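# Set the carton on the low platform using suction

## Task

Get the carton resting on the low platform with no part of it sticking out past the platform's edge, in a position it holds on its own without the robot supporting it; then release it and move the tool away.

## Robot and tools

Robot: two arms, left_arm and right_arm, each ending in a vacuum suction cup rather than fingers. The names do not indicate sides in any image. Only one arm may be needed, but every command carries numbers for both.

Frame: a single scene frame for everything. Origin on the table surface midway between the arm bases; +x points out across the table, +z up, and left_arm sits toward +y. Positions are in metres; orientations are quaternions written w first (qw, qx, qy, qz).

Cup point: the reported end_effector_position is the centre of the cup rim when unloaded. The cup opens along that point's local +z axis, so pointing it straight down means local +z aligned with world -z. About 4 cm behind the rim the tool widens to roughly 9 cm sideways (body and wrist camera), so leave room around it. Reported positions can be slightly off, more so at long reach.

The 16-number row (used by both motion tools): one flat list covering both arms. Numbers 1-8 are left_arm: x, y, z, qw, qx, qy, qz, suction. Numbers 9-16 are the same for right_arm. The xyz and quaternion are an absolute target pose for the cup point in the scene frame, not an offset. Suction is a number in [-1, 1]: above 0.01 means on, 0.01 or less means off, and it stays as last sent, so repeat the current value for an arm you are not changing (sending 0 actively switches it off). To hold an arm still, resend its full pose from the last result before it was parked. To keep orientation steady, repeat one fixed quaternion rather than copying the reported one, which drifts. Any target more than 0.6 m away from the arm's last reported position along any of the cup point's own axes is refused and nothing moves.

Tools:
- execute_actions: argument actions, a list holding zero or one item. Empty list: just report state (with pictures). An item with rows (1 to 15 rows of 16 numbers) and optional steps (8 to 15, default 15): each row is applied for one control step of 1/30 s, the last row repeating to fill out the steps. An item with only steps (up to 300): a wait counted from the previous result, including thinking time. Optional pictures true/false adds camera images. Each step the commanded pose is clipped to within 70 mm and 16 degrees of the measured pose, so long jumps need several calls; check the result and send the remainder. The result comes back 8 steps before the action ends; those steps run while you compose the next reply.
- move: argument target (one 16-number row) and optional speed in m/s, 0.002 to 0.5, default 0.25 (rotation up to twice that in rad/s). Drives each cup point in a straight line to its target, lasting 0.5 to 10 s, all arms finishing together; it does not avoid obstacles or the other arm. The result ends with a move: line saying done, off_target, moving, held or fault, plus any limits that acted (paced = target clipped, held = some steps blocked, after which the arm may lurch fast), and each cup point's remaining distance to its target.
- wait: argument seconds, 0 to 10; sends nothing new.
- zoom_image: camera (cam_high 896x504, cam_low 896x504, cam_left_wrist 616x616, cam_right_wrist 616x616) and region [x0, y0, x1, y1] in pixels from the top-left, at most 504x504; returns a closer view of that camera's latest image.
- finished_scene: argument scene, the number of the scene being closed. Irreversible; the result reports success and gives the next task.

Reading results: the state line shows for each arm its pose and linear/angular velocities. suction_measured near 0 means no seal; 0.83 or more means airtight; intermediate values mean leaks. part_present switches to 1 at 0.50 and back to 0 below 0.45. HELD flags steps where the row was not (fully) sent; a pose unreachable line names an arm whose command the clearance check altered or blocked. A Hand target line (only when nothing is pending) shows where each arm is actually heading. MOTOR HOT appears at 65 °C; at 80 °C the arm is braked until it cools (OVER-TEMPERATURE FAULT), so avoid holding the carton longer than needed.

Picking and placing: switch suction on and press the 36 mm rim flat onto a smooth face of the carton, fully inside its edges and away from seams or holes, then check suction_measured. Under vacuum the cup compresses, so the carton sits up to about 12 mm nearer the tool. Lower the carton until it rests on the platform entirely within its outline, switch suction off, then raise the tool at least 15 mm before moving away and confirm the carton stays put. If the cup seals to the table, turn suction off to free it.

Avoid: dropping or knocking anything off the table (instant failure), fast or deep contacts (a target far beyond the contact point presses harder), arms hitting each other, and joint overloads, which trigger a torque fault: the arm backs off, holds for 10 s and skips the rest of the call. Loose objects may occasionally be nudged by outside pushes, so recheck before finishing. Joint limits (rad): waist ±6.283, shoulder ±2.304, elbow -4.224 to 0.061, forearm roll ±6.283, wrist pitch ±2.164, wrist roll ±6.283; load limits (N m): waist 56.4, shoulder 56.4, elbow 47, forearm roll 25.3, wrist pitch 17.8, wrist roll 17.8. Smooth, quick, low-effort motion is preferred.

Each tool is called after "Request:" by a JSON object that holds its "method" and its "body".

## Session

Request:
{"method": "execute_actions", "body": {"actions": []}}

Scene clock: 0.00 s of 5000.00 s.
left_arm: end_effector_position=(+0.6557, +0.2390, +0.2436) suction_measured=0.00 part_present=0 end_effector_quat_wxyz=(+0.000, -0.185, +0.983, +0.000) end_effector_velocity=(+0.000, -0.000, +0.000) end_effector_angular_velocity=(+0.000, +0.000, +0.000) | right_arm: end_effector_position=(+0.5460, -0.4126, +0.2443) suction_measured=0.00 part_present=0 end_effector_quat_wxyz=(+0.001, +0.302, +0.953, +0.001) end_effector_velocity=(-0.000, -0.001, +0.001) end_effector_angular_velocity=(+0.000, -0.001, -0.002)
Joint positions: left_arm=[ 0.001 -0.531 -1.291  0.    -0.76  -2.096] | right_arm=[-0.002 -0.531 -1.292  0.002 -0.76  -1.048]
Joint velocities: left_arm=[-0. -0. -0. -0. -0. -0.] | right_arm=[-0.002  0.001  0.     0.    -0.     0.   ]
Motor temperatures (°C, as the motors report them): left_arm=[25 25 26 28 28 28] | right_arm=[23 24 28 31 30 26]
Hand target (left_arm): +0.656, +0.239, +0.244; +0.000, -0.185, +0.983, +0.000
Hand target (right_arm): +0.546, -0.413, +0.244; +0.001, +0.302, +0.953, +0.001

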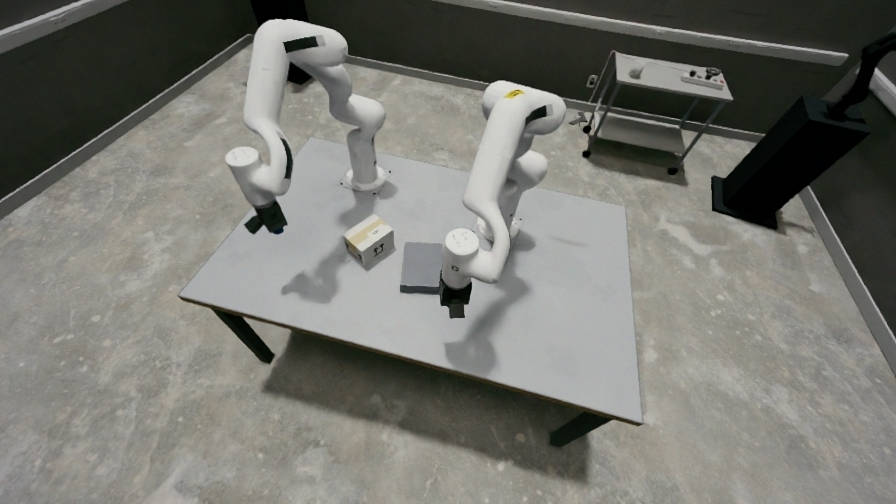

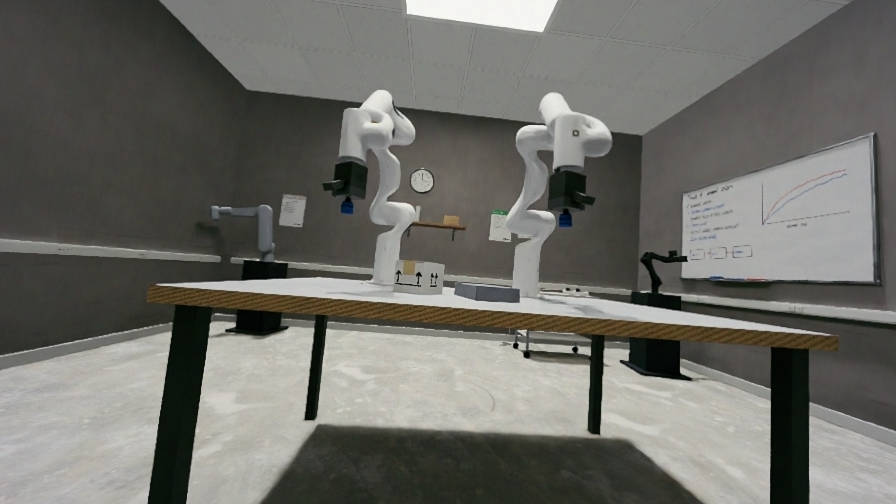

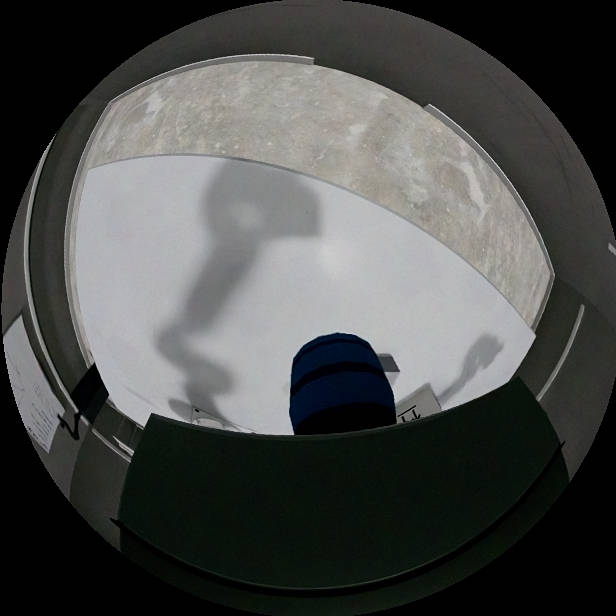

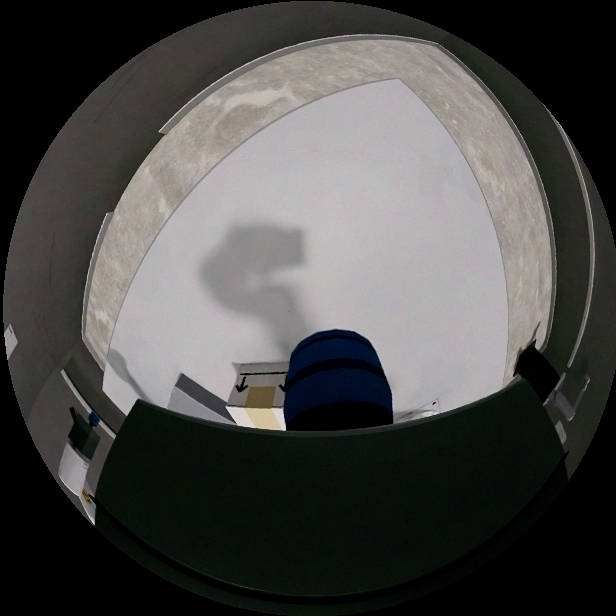

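Request:
{"method": "move", "body": {"target": [0.4,0.55,0.25,0,-0.185,0.983,0,0,0.35,-0.155,0.17,0,0.302,0.953,0,0], "speed": 0.4}}

Scene clock: 2.10 s of 5000.00 s.
left_arm: end_effector_position=(+0.3999, +0.5494, +0.2498) suction_measured=0.00 part_present=0 end_effector_quat_wxyz=(-0.000, -0.185, +0.983, +0.000) end_effector_velocity=(-0.001, +0.002, +0.001) end_effector_angular_velocity=(-0.001, -0.004, -0.000) | right_arm: end_effector_position=(+0.3506, -0.1548, +0.1698) suction_measured=0.00 part_present=0 end_effector_quat_wxyz=(-0.000, +0.302, +0.953, +0.000) end_effector_velocity=(-0.001, +0.000, -0.001) end_effector_angular_velocity=(-0.003, +0.002, +0.001)
Joint positions: left_arm=[ 0.73  -0.069 -0.709  0.001 -0.64  -1.368] | right_arm=[ 0.557 -0.327 -0.795  0.001 -0.468 -0.489]
Joint velocities: left_arm=[ 0.008  0.002 -0.001 -0.004 -0.001  0.011] | right_arm=[ 0.003 -0.002  0.001 -0.003  0.     0.005]
Motor temperatures (°C, as the motors report them): left_arm=[25 25 26 28 28 28] | right_arm=[23 24 28 31 30 26]
Hand target (left_arm): +0.400, +0.550, +0.250; -0.000, -0.185, +0.983, -0.000
Hand target (right_arm): +0.350, -0.155, +0.170; -0.000, +0.302, +0.953, +0.000
Off the commanded pose (left_arm): 0.001 m, 0 deg.
Off the commanded pose (right_arm): 0.001 m, 0 deg.
Kept back: nothing.
move: done; limits=paced

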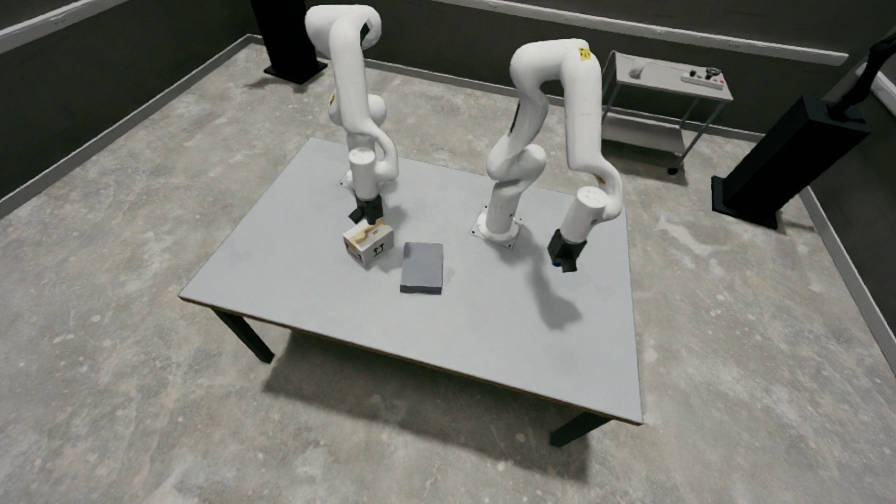

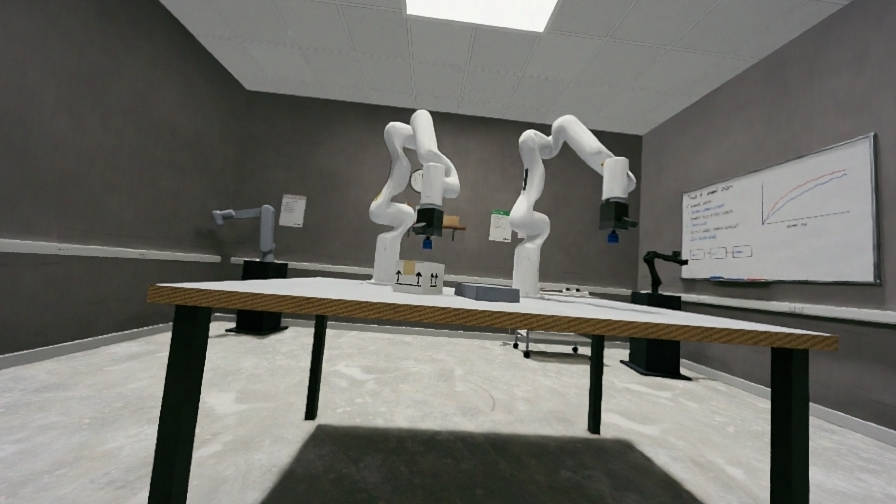

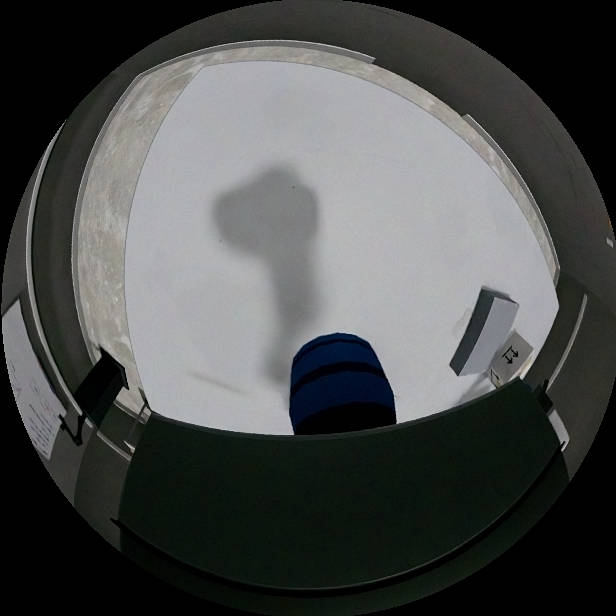

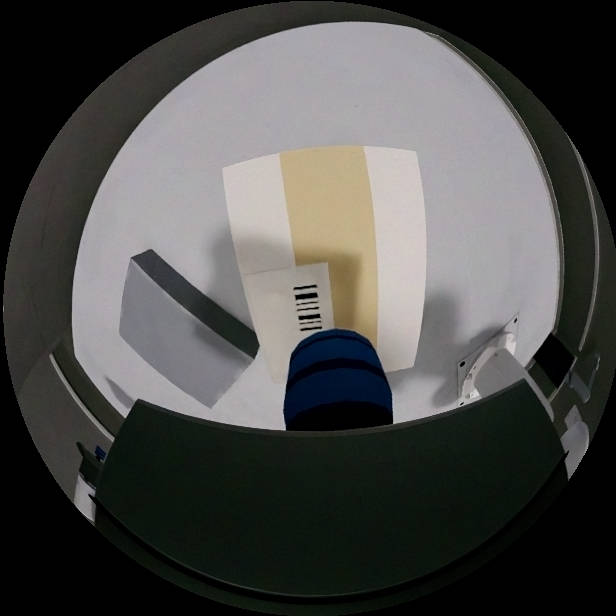

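Request:
{"method": "move", "body": {"target": [0.4,0.55,0.25,0,-0.185,0.983,0,0,0.362,-0.172,0.103,0,0.259,0.966,0,1], "speed": 0.05}}

Scene clock: 4.13 s of 5000.00 s.
left_arm: end_effector_position=(+0.4000, +0.5500, +0.2500) suction_measured=0.00 part_present=0 end_effector_quat_wxyz=(-0.000, -0.185, +0.983, -0.000) end_effector_velocity=(+0.000, +0.000, -0.000) end_effector_angular_velocity=(-0.000, +0.000, -0.000) | right_arm: end_effector_position=(+0.3620, -0.1720, +0.1033) suction_measured=0.94 part_present=1 end_effector_quat_wxyz=(+0.000, +0.259, +0.966, -0.000) end_effector_velocity=(+0.001, +0.001, -0.001) end_effector_angular_velocity=(+0.001, -0.002, +0.005)
Joint positions: left_arm=[ 0.731 -0.07  -0.71   0.    -0.64  -1.366] | right_arm=[ 0.513 -0.472 -0.793 -0.001 -0.32  -0.621]
Joint velocities: left_arm=[ 0.    -0.001 -0.    -0.     0.     0.   ] | right_arm=[ 0.001 -0.004 -0.002  0.002  0.004 -0.006]
Motor temperatures (°C, as the motors report them): left_arm=[25 25 26 28 28 28] | right_arm=[23 24 28 31 30 26]
Hand target (left_arm): +0.400, +0.550, +0.250; -0.000, -0.185, +0.983, -0.000
Hand target (right_arm): +0.362, -0.172, +0.103; +0.000, +0.259, +0.966, -0.000
Off the commanded pose (left_arm): 0.000 m, 0 deg.
Off the commanded pose (right_arm): 0.000 m, 0 deg.
Kept back: nothing.
move: done

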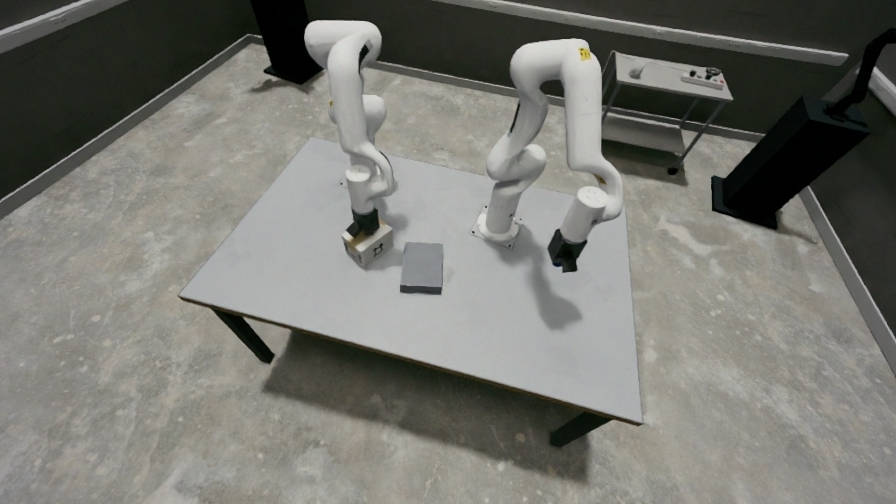

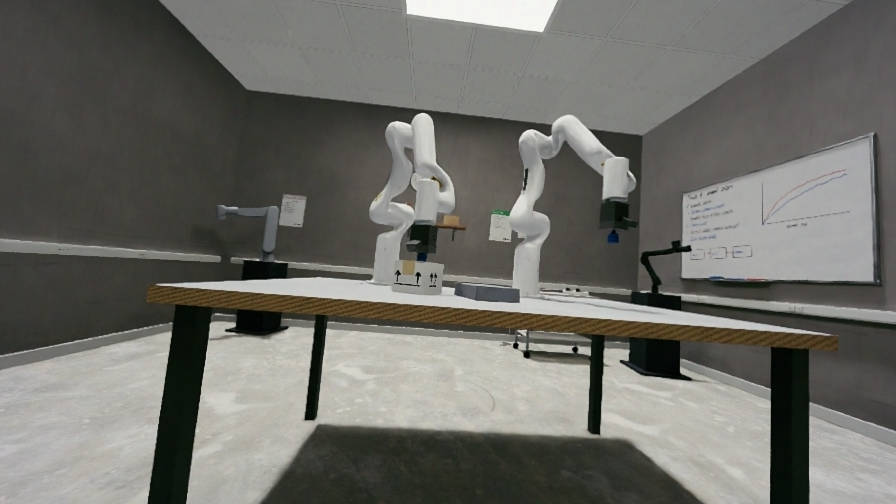

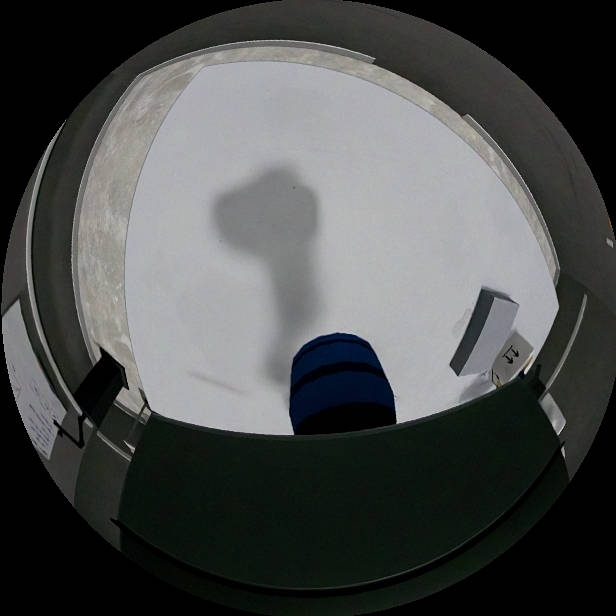

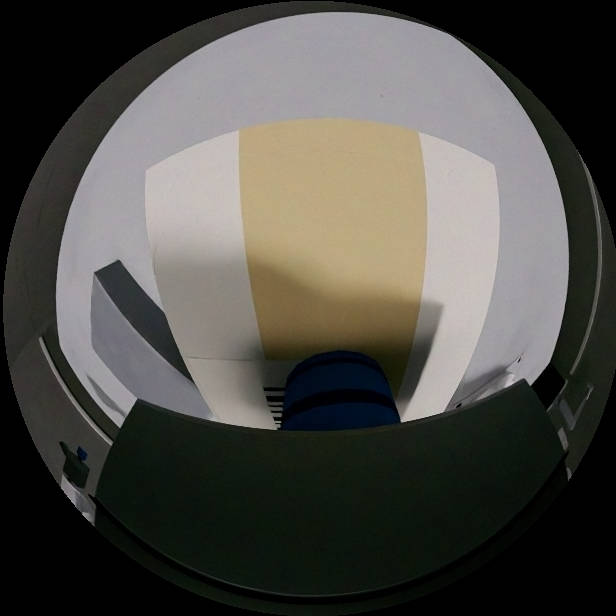

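Request:
{"method": "move", "body": {"target": [0.4,0.55,0.25,0,-0.185,0.983,0,0,0.362,-0.172,0.18,0,0.15,0.989,0,1], "speed": 0.2}}

Request:
{"method": "move", "body": {"target": [0.4,0.55,0.25,0,-0.185,0.983,0,0,0.405,0.077,0.162,0,-0.11,0.994,0,1]}}

Request:
{"method": "zoom_image", "body": {"camera": "cam_high", "region": [360,200,490,310]}}

Request:
{"method": "zoom_image", "body": {"camera": "cam_low", "region": [420,210,560,310]}}

Scene clock: 5.70 s of 5000.00 s.
left_arm: end_effector_position=(+0.4000, +0.5500, +0.2500) suction_measured=0.00 part_present=0 end_effector_quat_wxyz=(+0.000, -0.185, +0.983, +0.000) end_effector_velocity=(+0.000, +0.000, +0.000) end_effector_angular_velocity=(+0.000, -0.000, +0.000) | right_arm: end_effector_position=(+0.3618, -0.1720, +0.1796) suction_measured=0.96 part_present=1 end_effector_quat_wxyz=(-0.000, +0.150, +0.989, -0.000) end_effector_velocity=(-0.000, +0.001, +0.003) end_effector_angular_velocity=(+0.002, +0.001, +0.006)
Joint positions: left_arm=[ 0.731 -0.07  -0.71   0.    -0.64  -1.366] | right_arm=[ 0.513 -0.313 -0.806  0.    -0.493 -0.845]
Joint velocities: left_arm=[ 0.    -0.    -0.001 -0.    -0.    -0.   ] | right_arm=[ 0.     0.004 -0.001  0.004 -0.006 -0.01 ]
Motor temperatures (°C, as the motors report them): left_arm=[25 25 26 28 28 28] | right_arm=[23 24 28 31 30 26]
Hand target (left_arm): +0.400, +0.550, +0.250; -0.000, -0.185, +0.983, -0.000
Hand target (right_arm): +0.362, -0.172, +0.180; -0.000, +0.150, +0.989, +0.000
Off the commanded pose (left_arm): 0.000 m, 0 deg.
Off the commanded pose (right_arm): 0.000 m, 0 deg.
Kept back: nothing.
move: done

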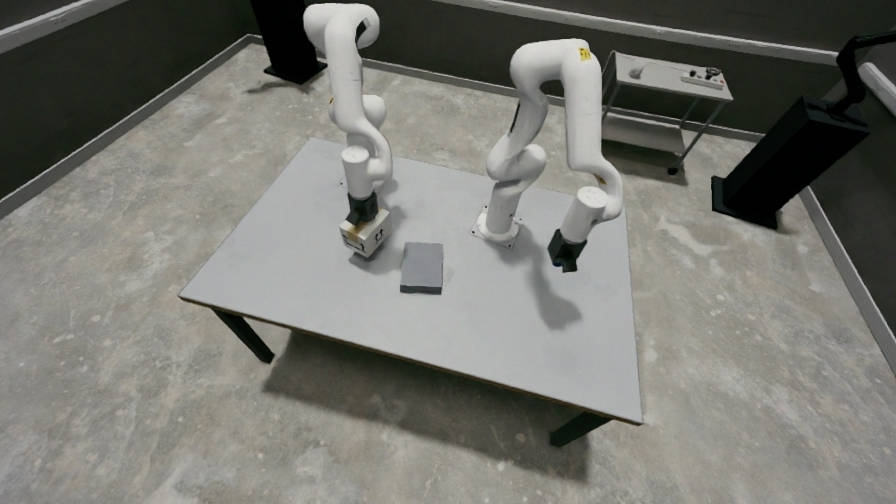

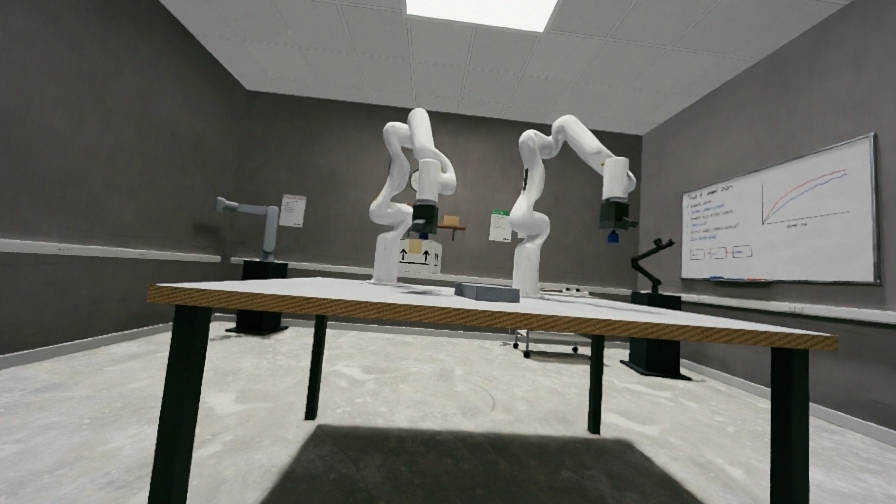

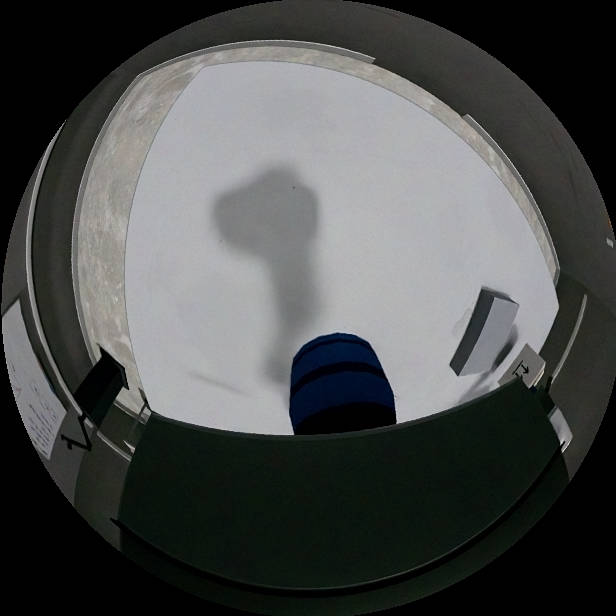

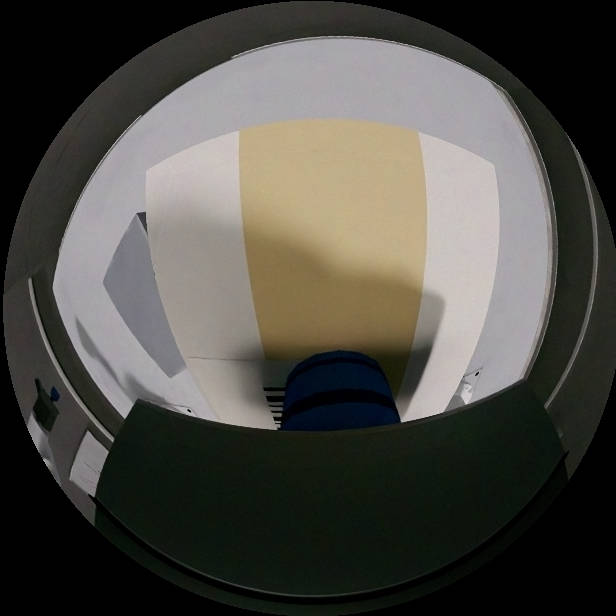

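Scene clock: 7.37 s of 5000.00 s.
left_arm: end_effector_position=(+0.4000, +0.5500, +0.2500) suction_measured=0.00 part_present=0 end_effector_quat_wxyz=(+0.000, -0.185, +0.983, -0.000) end_effector_velocity=(+0.000, +0.000, +0.000) end_effector_angular_velocity=(+0.001, -0.001, +0.000) | right_arm: end_effector_position=(+0.4053, +0.0767, +0.1623) suction_measured=0.96 part_present=1 end_effector_quat_wxyz=(-0.000, -0.110, +0.994, +0.000) end_effector_velocity=(+0.001, +0.002, -0.001) end_effector_angular_velocity=(-0.001, +0.001, +0.004)
Joint positions: left_arm=[ 0.731 -0.07  -0.71   0.    -0.64  -1.366] | right_arm=[ 0.849 -0.707 -1.36   0.001 -0.653 -1.031]
Joint velocities: left_arm=[ 0.     0.    -0.     0.     0.001 -0.   ] | right_arm=[ 0.001 -0.006 -0.009  0.001 -0.004 -0.003]
Motor temperatures (°C, as the motors report them): left_arm=[25 25 26 28 28 28] | right_arm=[23 24 28 31 30 26]
Hand target (left_arm): +0.400, +0.550, +0.250; +0.000, -0.185, +0.983, -0.000
Hand target (right_arm): +0.405, +0.077, +0.162; -0.000, -0.110, +0.994, +0.000
Off the commanded pose (left_arm): 0.000 m, 0 deg.
Off the commanded pose (right_arm): 0.001 m, 0 deg.
Kept back: nothing.
move: done

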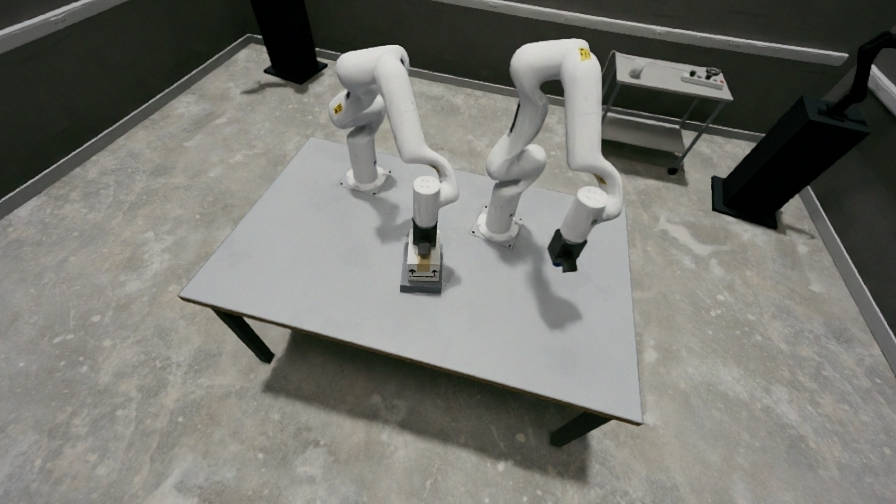

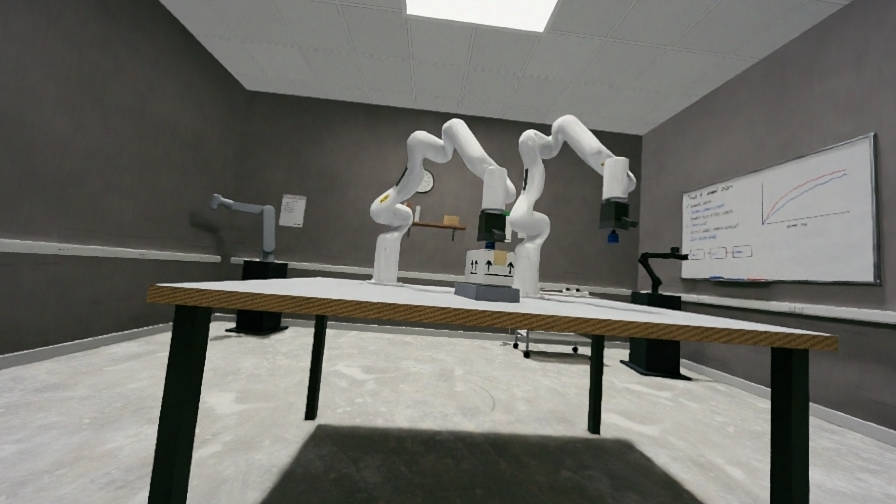

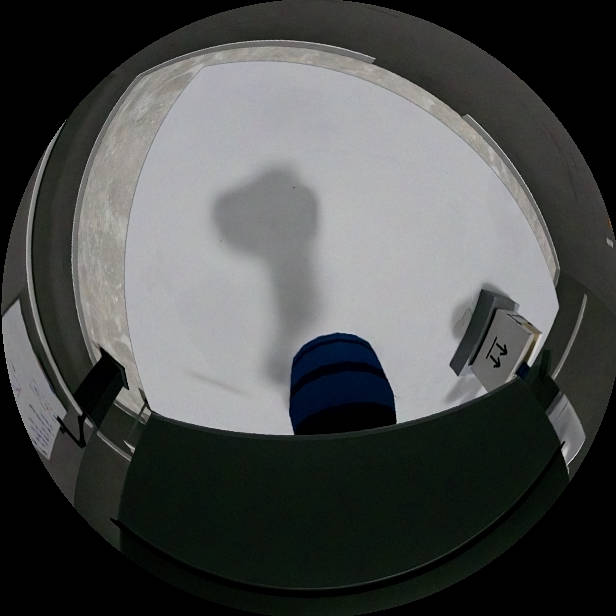

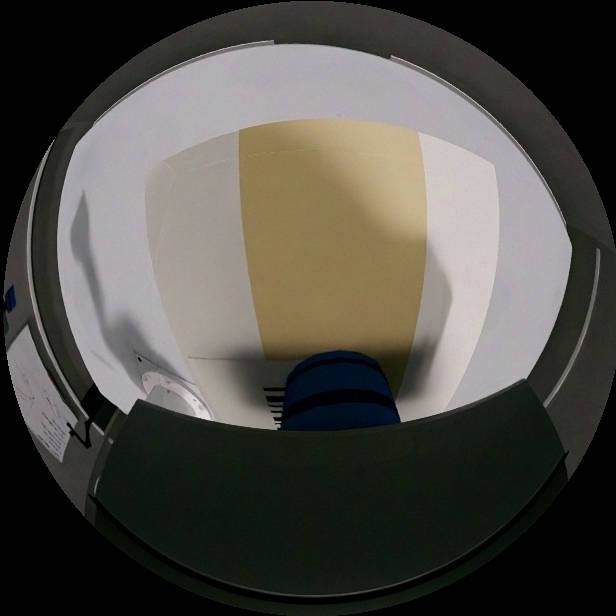

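Region (360, 200, 490, 310) of cam_high's 896x504 image, scaled by 3.877, with more detail than that image has; it fills the top 426 rows of this view, and the rest is white.

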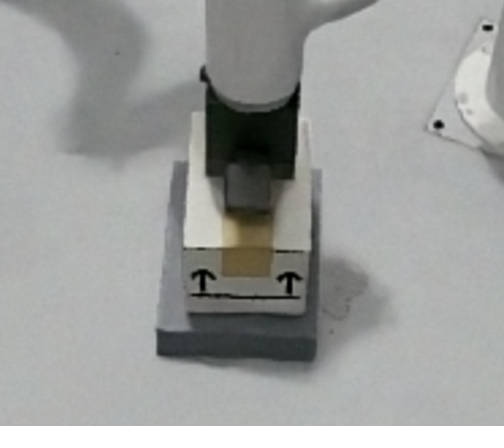

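Region (420, 210, 560, 310) of cam_low's 896x504 image, scaled by 3.600, with more detail than that image has; it fills the top 360 rows of this view, and the rest is white.

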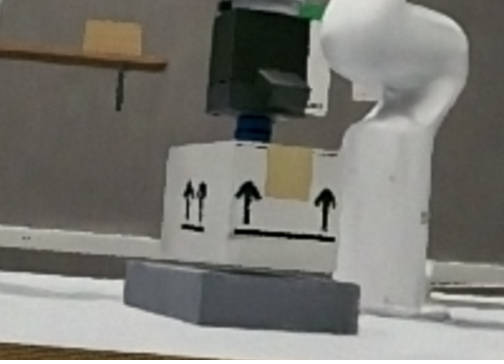

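Gap is about 1 cm.

Request:
{"method": "move", "body": {"target": [0.4,0.55,0.25,0,-0.185,0.983,0,0,0.399,0.067,0.149,0,-0.11,0.994,0,1], "speed": 0.03}}

Request:
{"method": "zoom_image", "body": {"camera": "cam_low", "region": [420,210,560,310]}}

Scene clock: 8.47 s of 5000.00 s.
left_arm: end_effector_position=(+0.4000, +0.5500, +0.2500) suction_measured=0.00 part_present=0 end_effector_quat_wxyz=(+0.000, -0.185, +0.983, +0.000) end_effector_velocity=(-0.000, -0.000, -0.000) end_effector_angular_velocity=(-0.000, +0.000, +0.000) | right_arm: end_effector_position=(+0.4002, +0.0687, +0.1512) suction_measured=0.96 part_present=1 end_effector_quat_wxyz=(+0.002, -0.110, +0.994, +0.001) end_effector_velocity=(-0.001, -0.001, -0.002) end_effector_angular_velocity=(+0.004, -0.004, +0.001)
Joint positions: left_arm=[ 0.731 -0.07  -0.71   0.    -0.64  -1.366] | right_arm=[ 0.846 -0.701 -1.32   0.    -0.615 -1.034]
Joint velocities: left_arm=[-0.  0.  0.  0. -0. -0.] | right_arm=[-0.     0.004  0.011  0.     0.012 -0.001]
Motor temperatures (°C, as the motors report them): left_arm=[25 25 26 28 28 28] | right_arm=[23 24 28 31 30 26]
Hand target (left_arm): +0.400, +0.550, +0.250; -0.000, -0.185, +0.983, +0.000
Hand target (right_arm): +0.399, +0.067, +0.149; +0.000, -0.110, +0.994, -0.000
Off the commanded pose (left_arm): 0.000 m, 0 deg.
Off the commanded pose (right_arm): 0.003 m, 0 deg.
Kept back: nothing.
move: done

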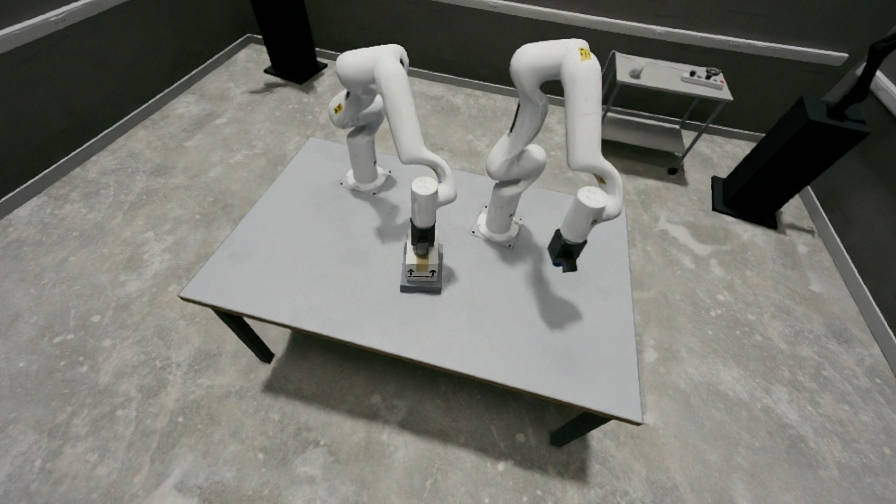

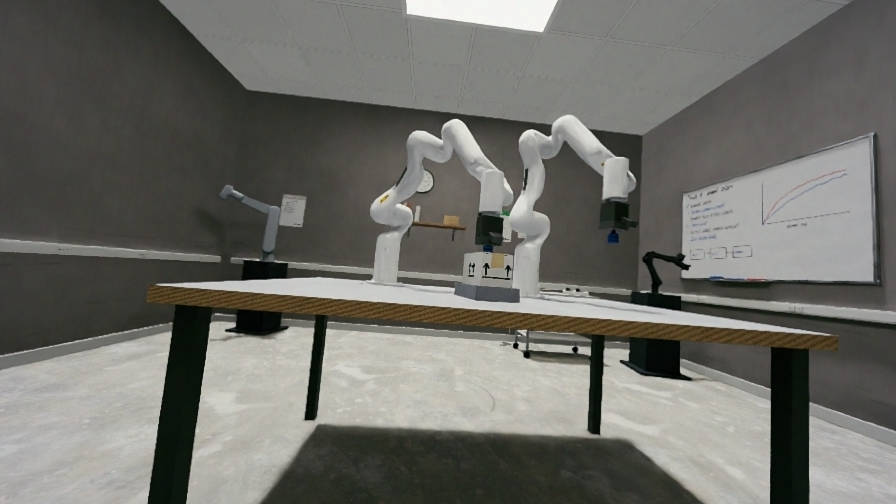

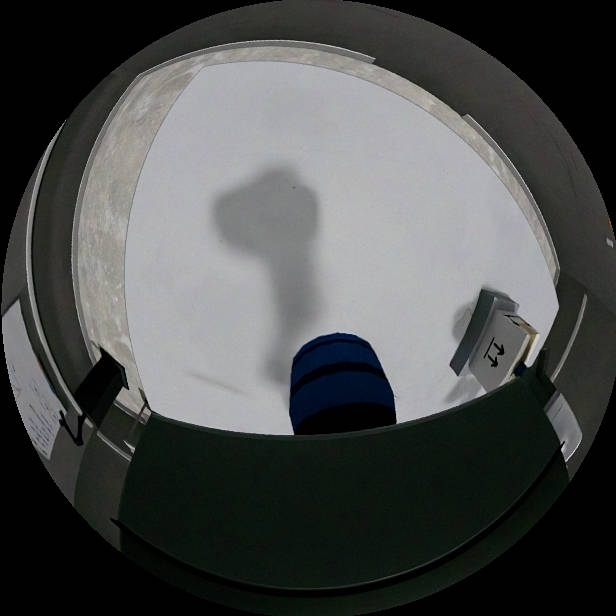

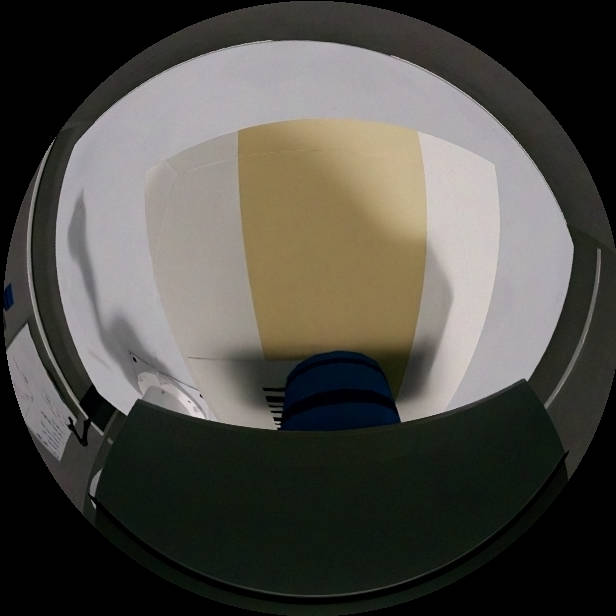

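Region (420, 210, 560, 310) of cam_low's 896x504 image, scaled by 3.600, with more detail than that image has; it fills the top 360 rows of this view, and the rest is white.

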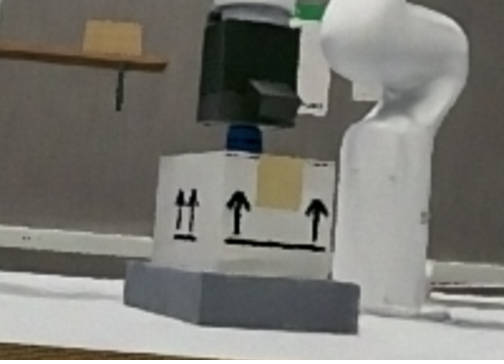

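Request:
{"method": "move", "body": {"target": [0.4,0.55,0.25,0,-0.185,0.983,0,0,0.385,0.055,0.32,0,-0.11,0.994,0,0]}}

Scene clock: 11.30 s of 5000.00 s.
left_arm: end_effector_position=(+0.4000, +0.5500, +0.2500) suction_measured=0.00 part_present=0 end_effector_quat_wxyz=(-0.000, -0.185, +0.983, -0.000) end_effector_velocity=(+0.000, +0.000, +0.000) end_effector_angular_velocity=(+0.001, -0.001, -0.000) | right_arm: end_effector_position=(+0.3847, +0.0549, +0.3196) suction_measured=0.00 part_present=0 end_effector_quat_wxyz=(-0.000, -0.110, +0.994, +0.000) end_effector_velocity=(+0.000, +0.000, +0.003) end_effector_angular_velocity=(+0.002, -0.001, -0.000)
Joint positions: left_arm=[ 0.731 -0.07  -0.71   0.    -0.64  -1.366] | right_arm=[ 0.847 -0.46  -1.37   0.    -0.911 -1.033]
Joint velocities: left_arm=[-0.     0.    -0.001  0.     0.001  0.   ] | right_arm=[-0.     0.004 -0.002  0.    -0.004 -0.   ]
Motor temperatures (°C, as the motors report them): left_arm=[25 25 26 28 28 28] | right_arm=[23 24 28 31 30 26]
Hand target (left_arm): +0.400, +0.550, +0.250; +0.000, -0.185, +0.983, +0.000
Hand target (right_arm): +0.385, +0.055, +0.320; -0.000, -0.110, +0.994, +0.000
Off the commanded pose (left_arm): 0.000 m, 0 deg.
Off the commanded pose (right_arm): 0.001 m, 0 deg.
Kept back: nothing.
move: done

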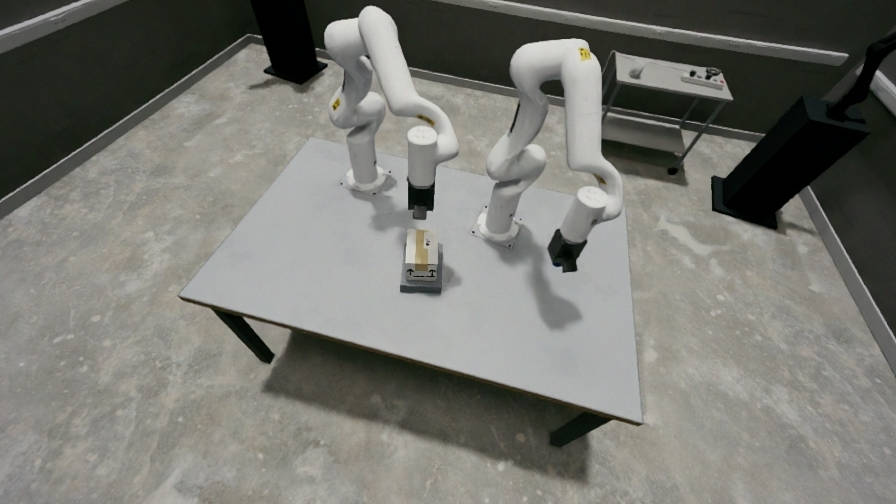

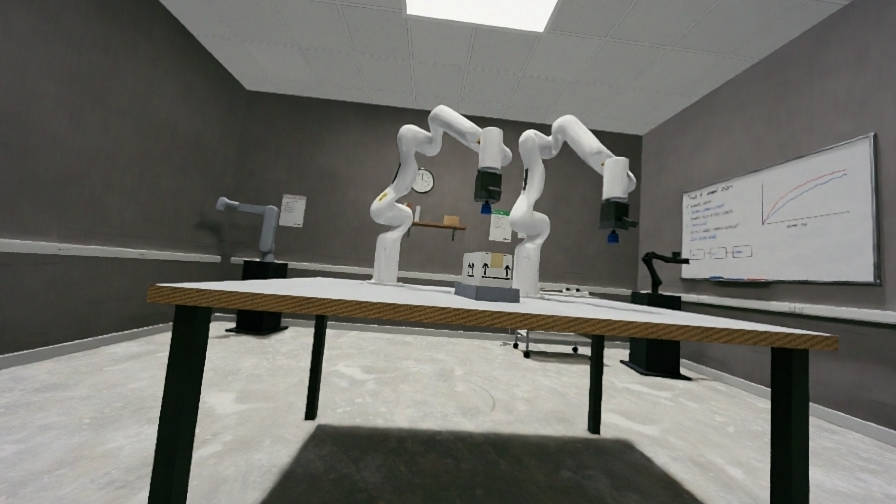

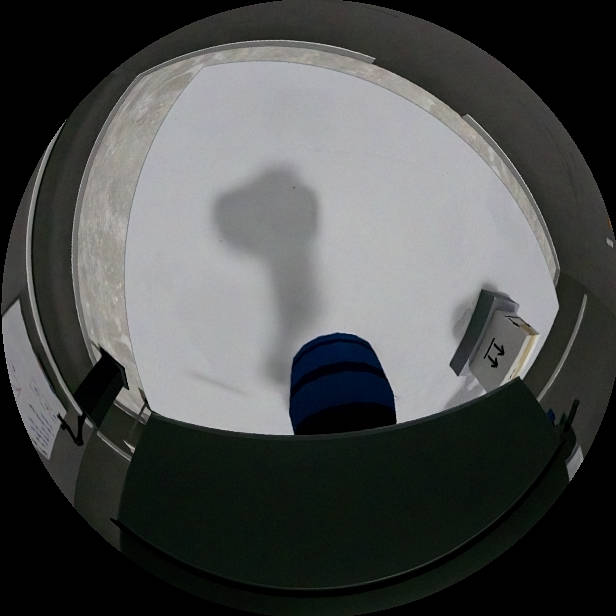

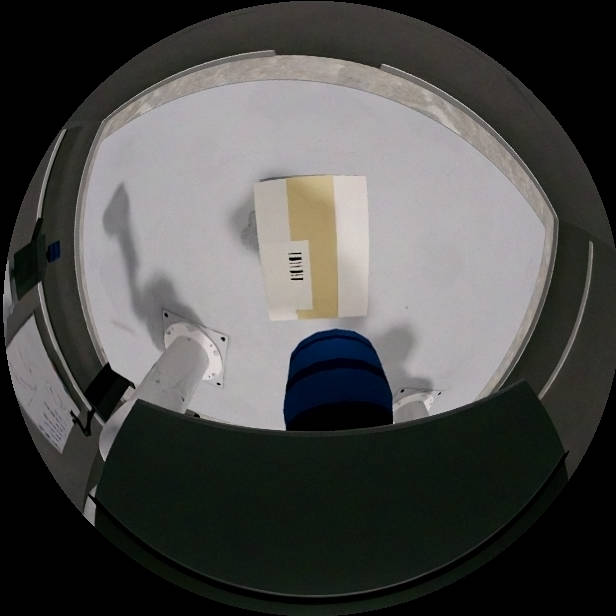

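Request:
{"method": "finished_scene", "body": {"scene": 2}}

The scene is finished: the task was done.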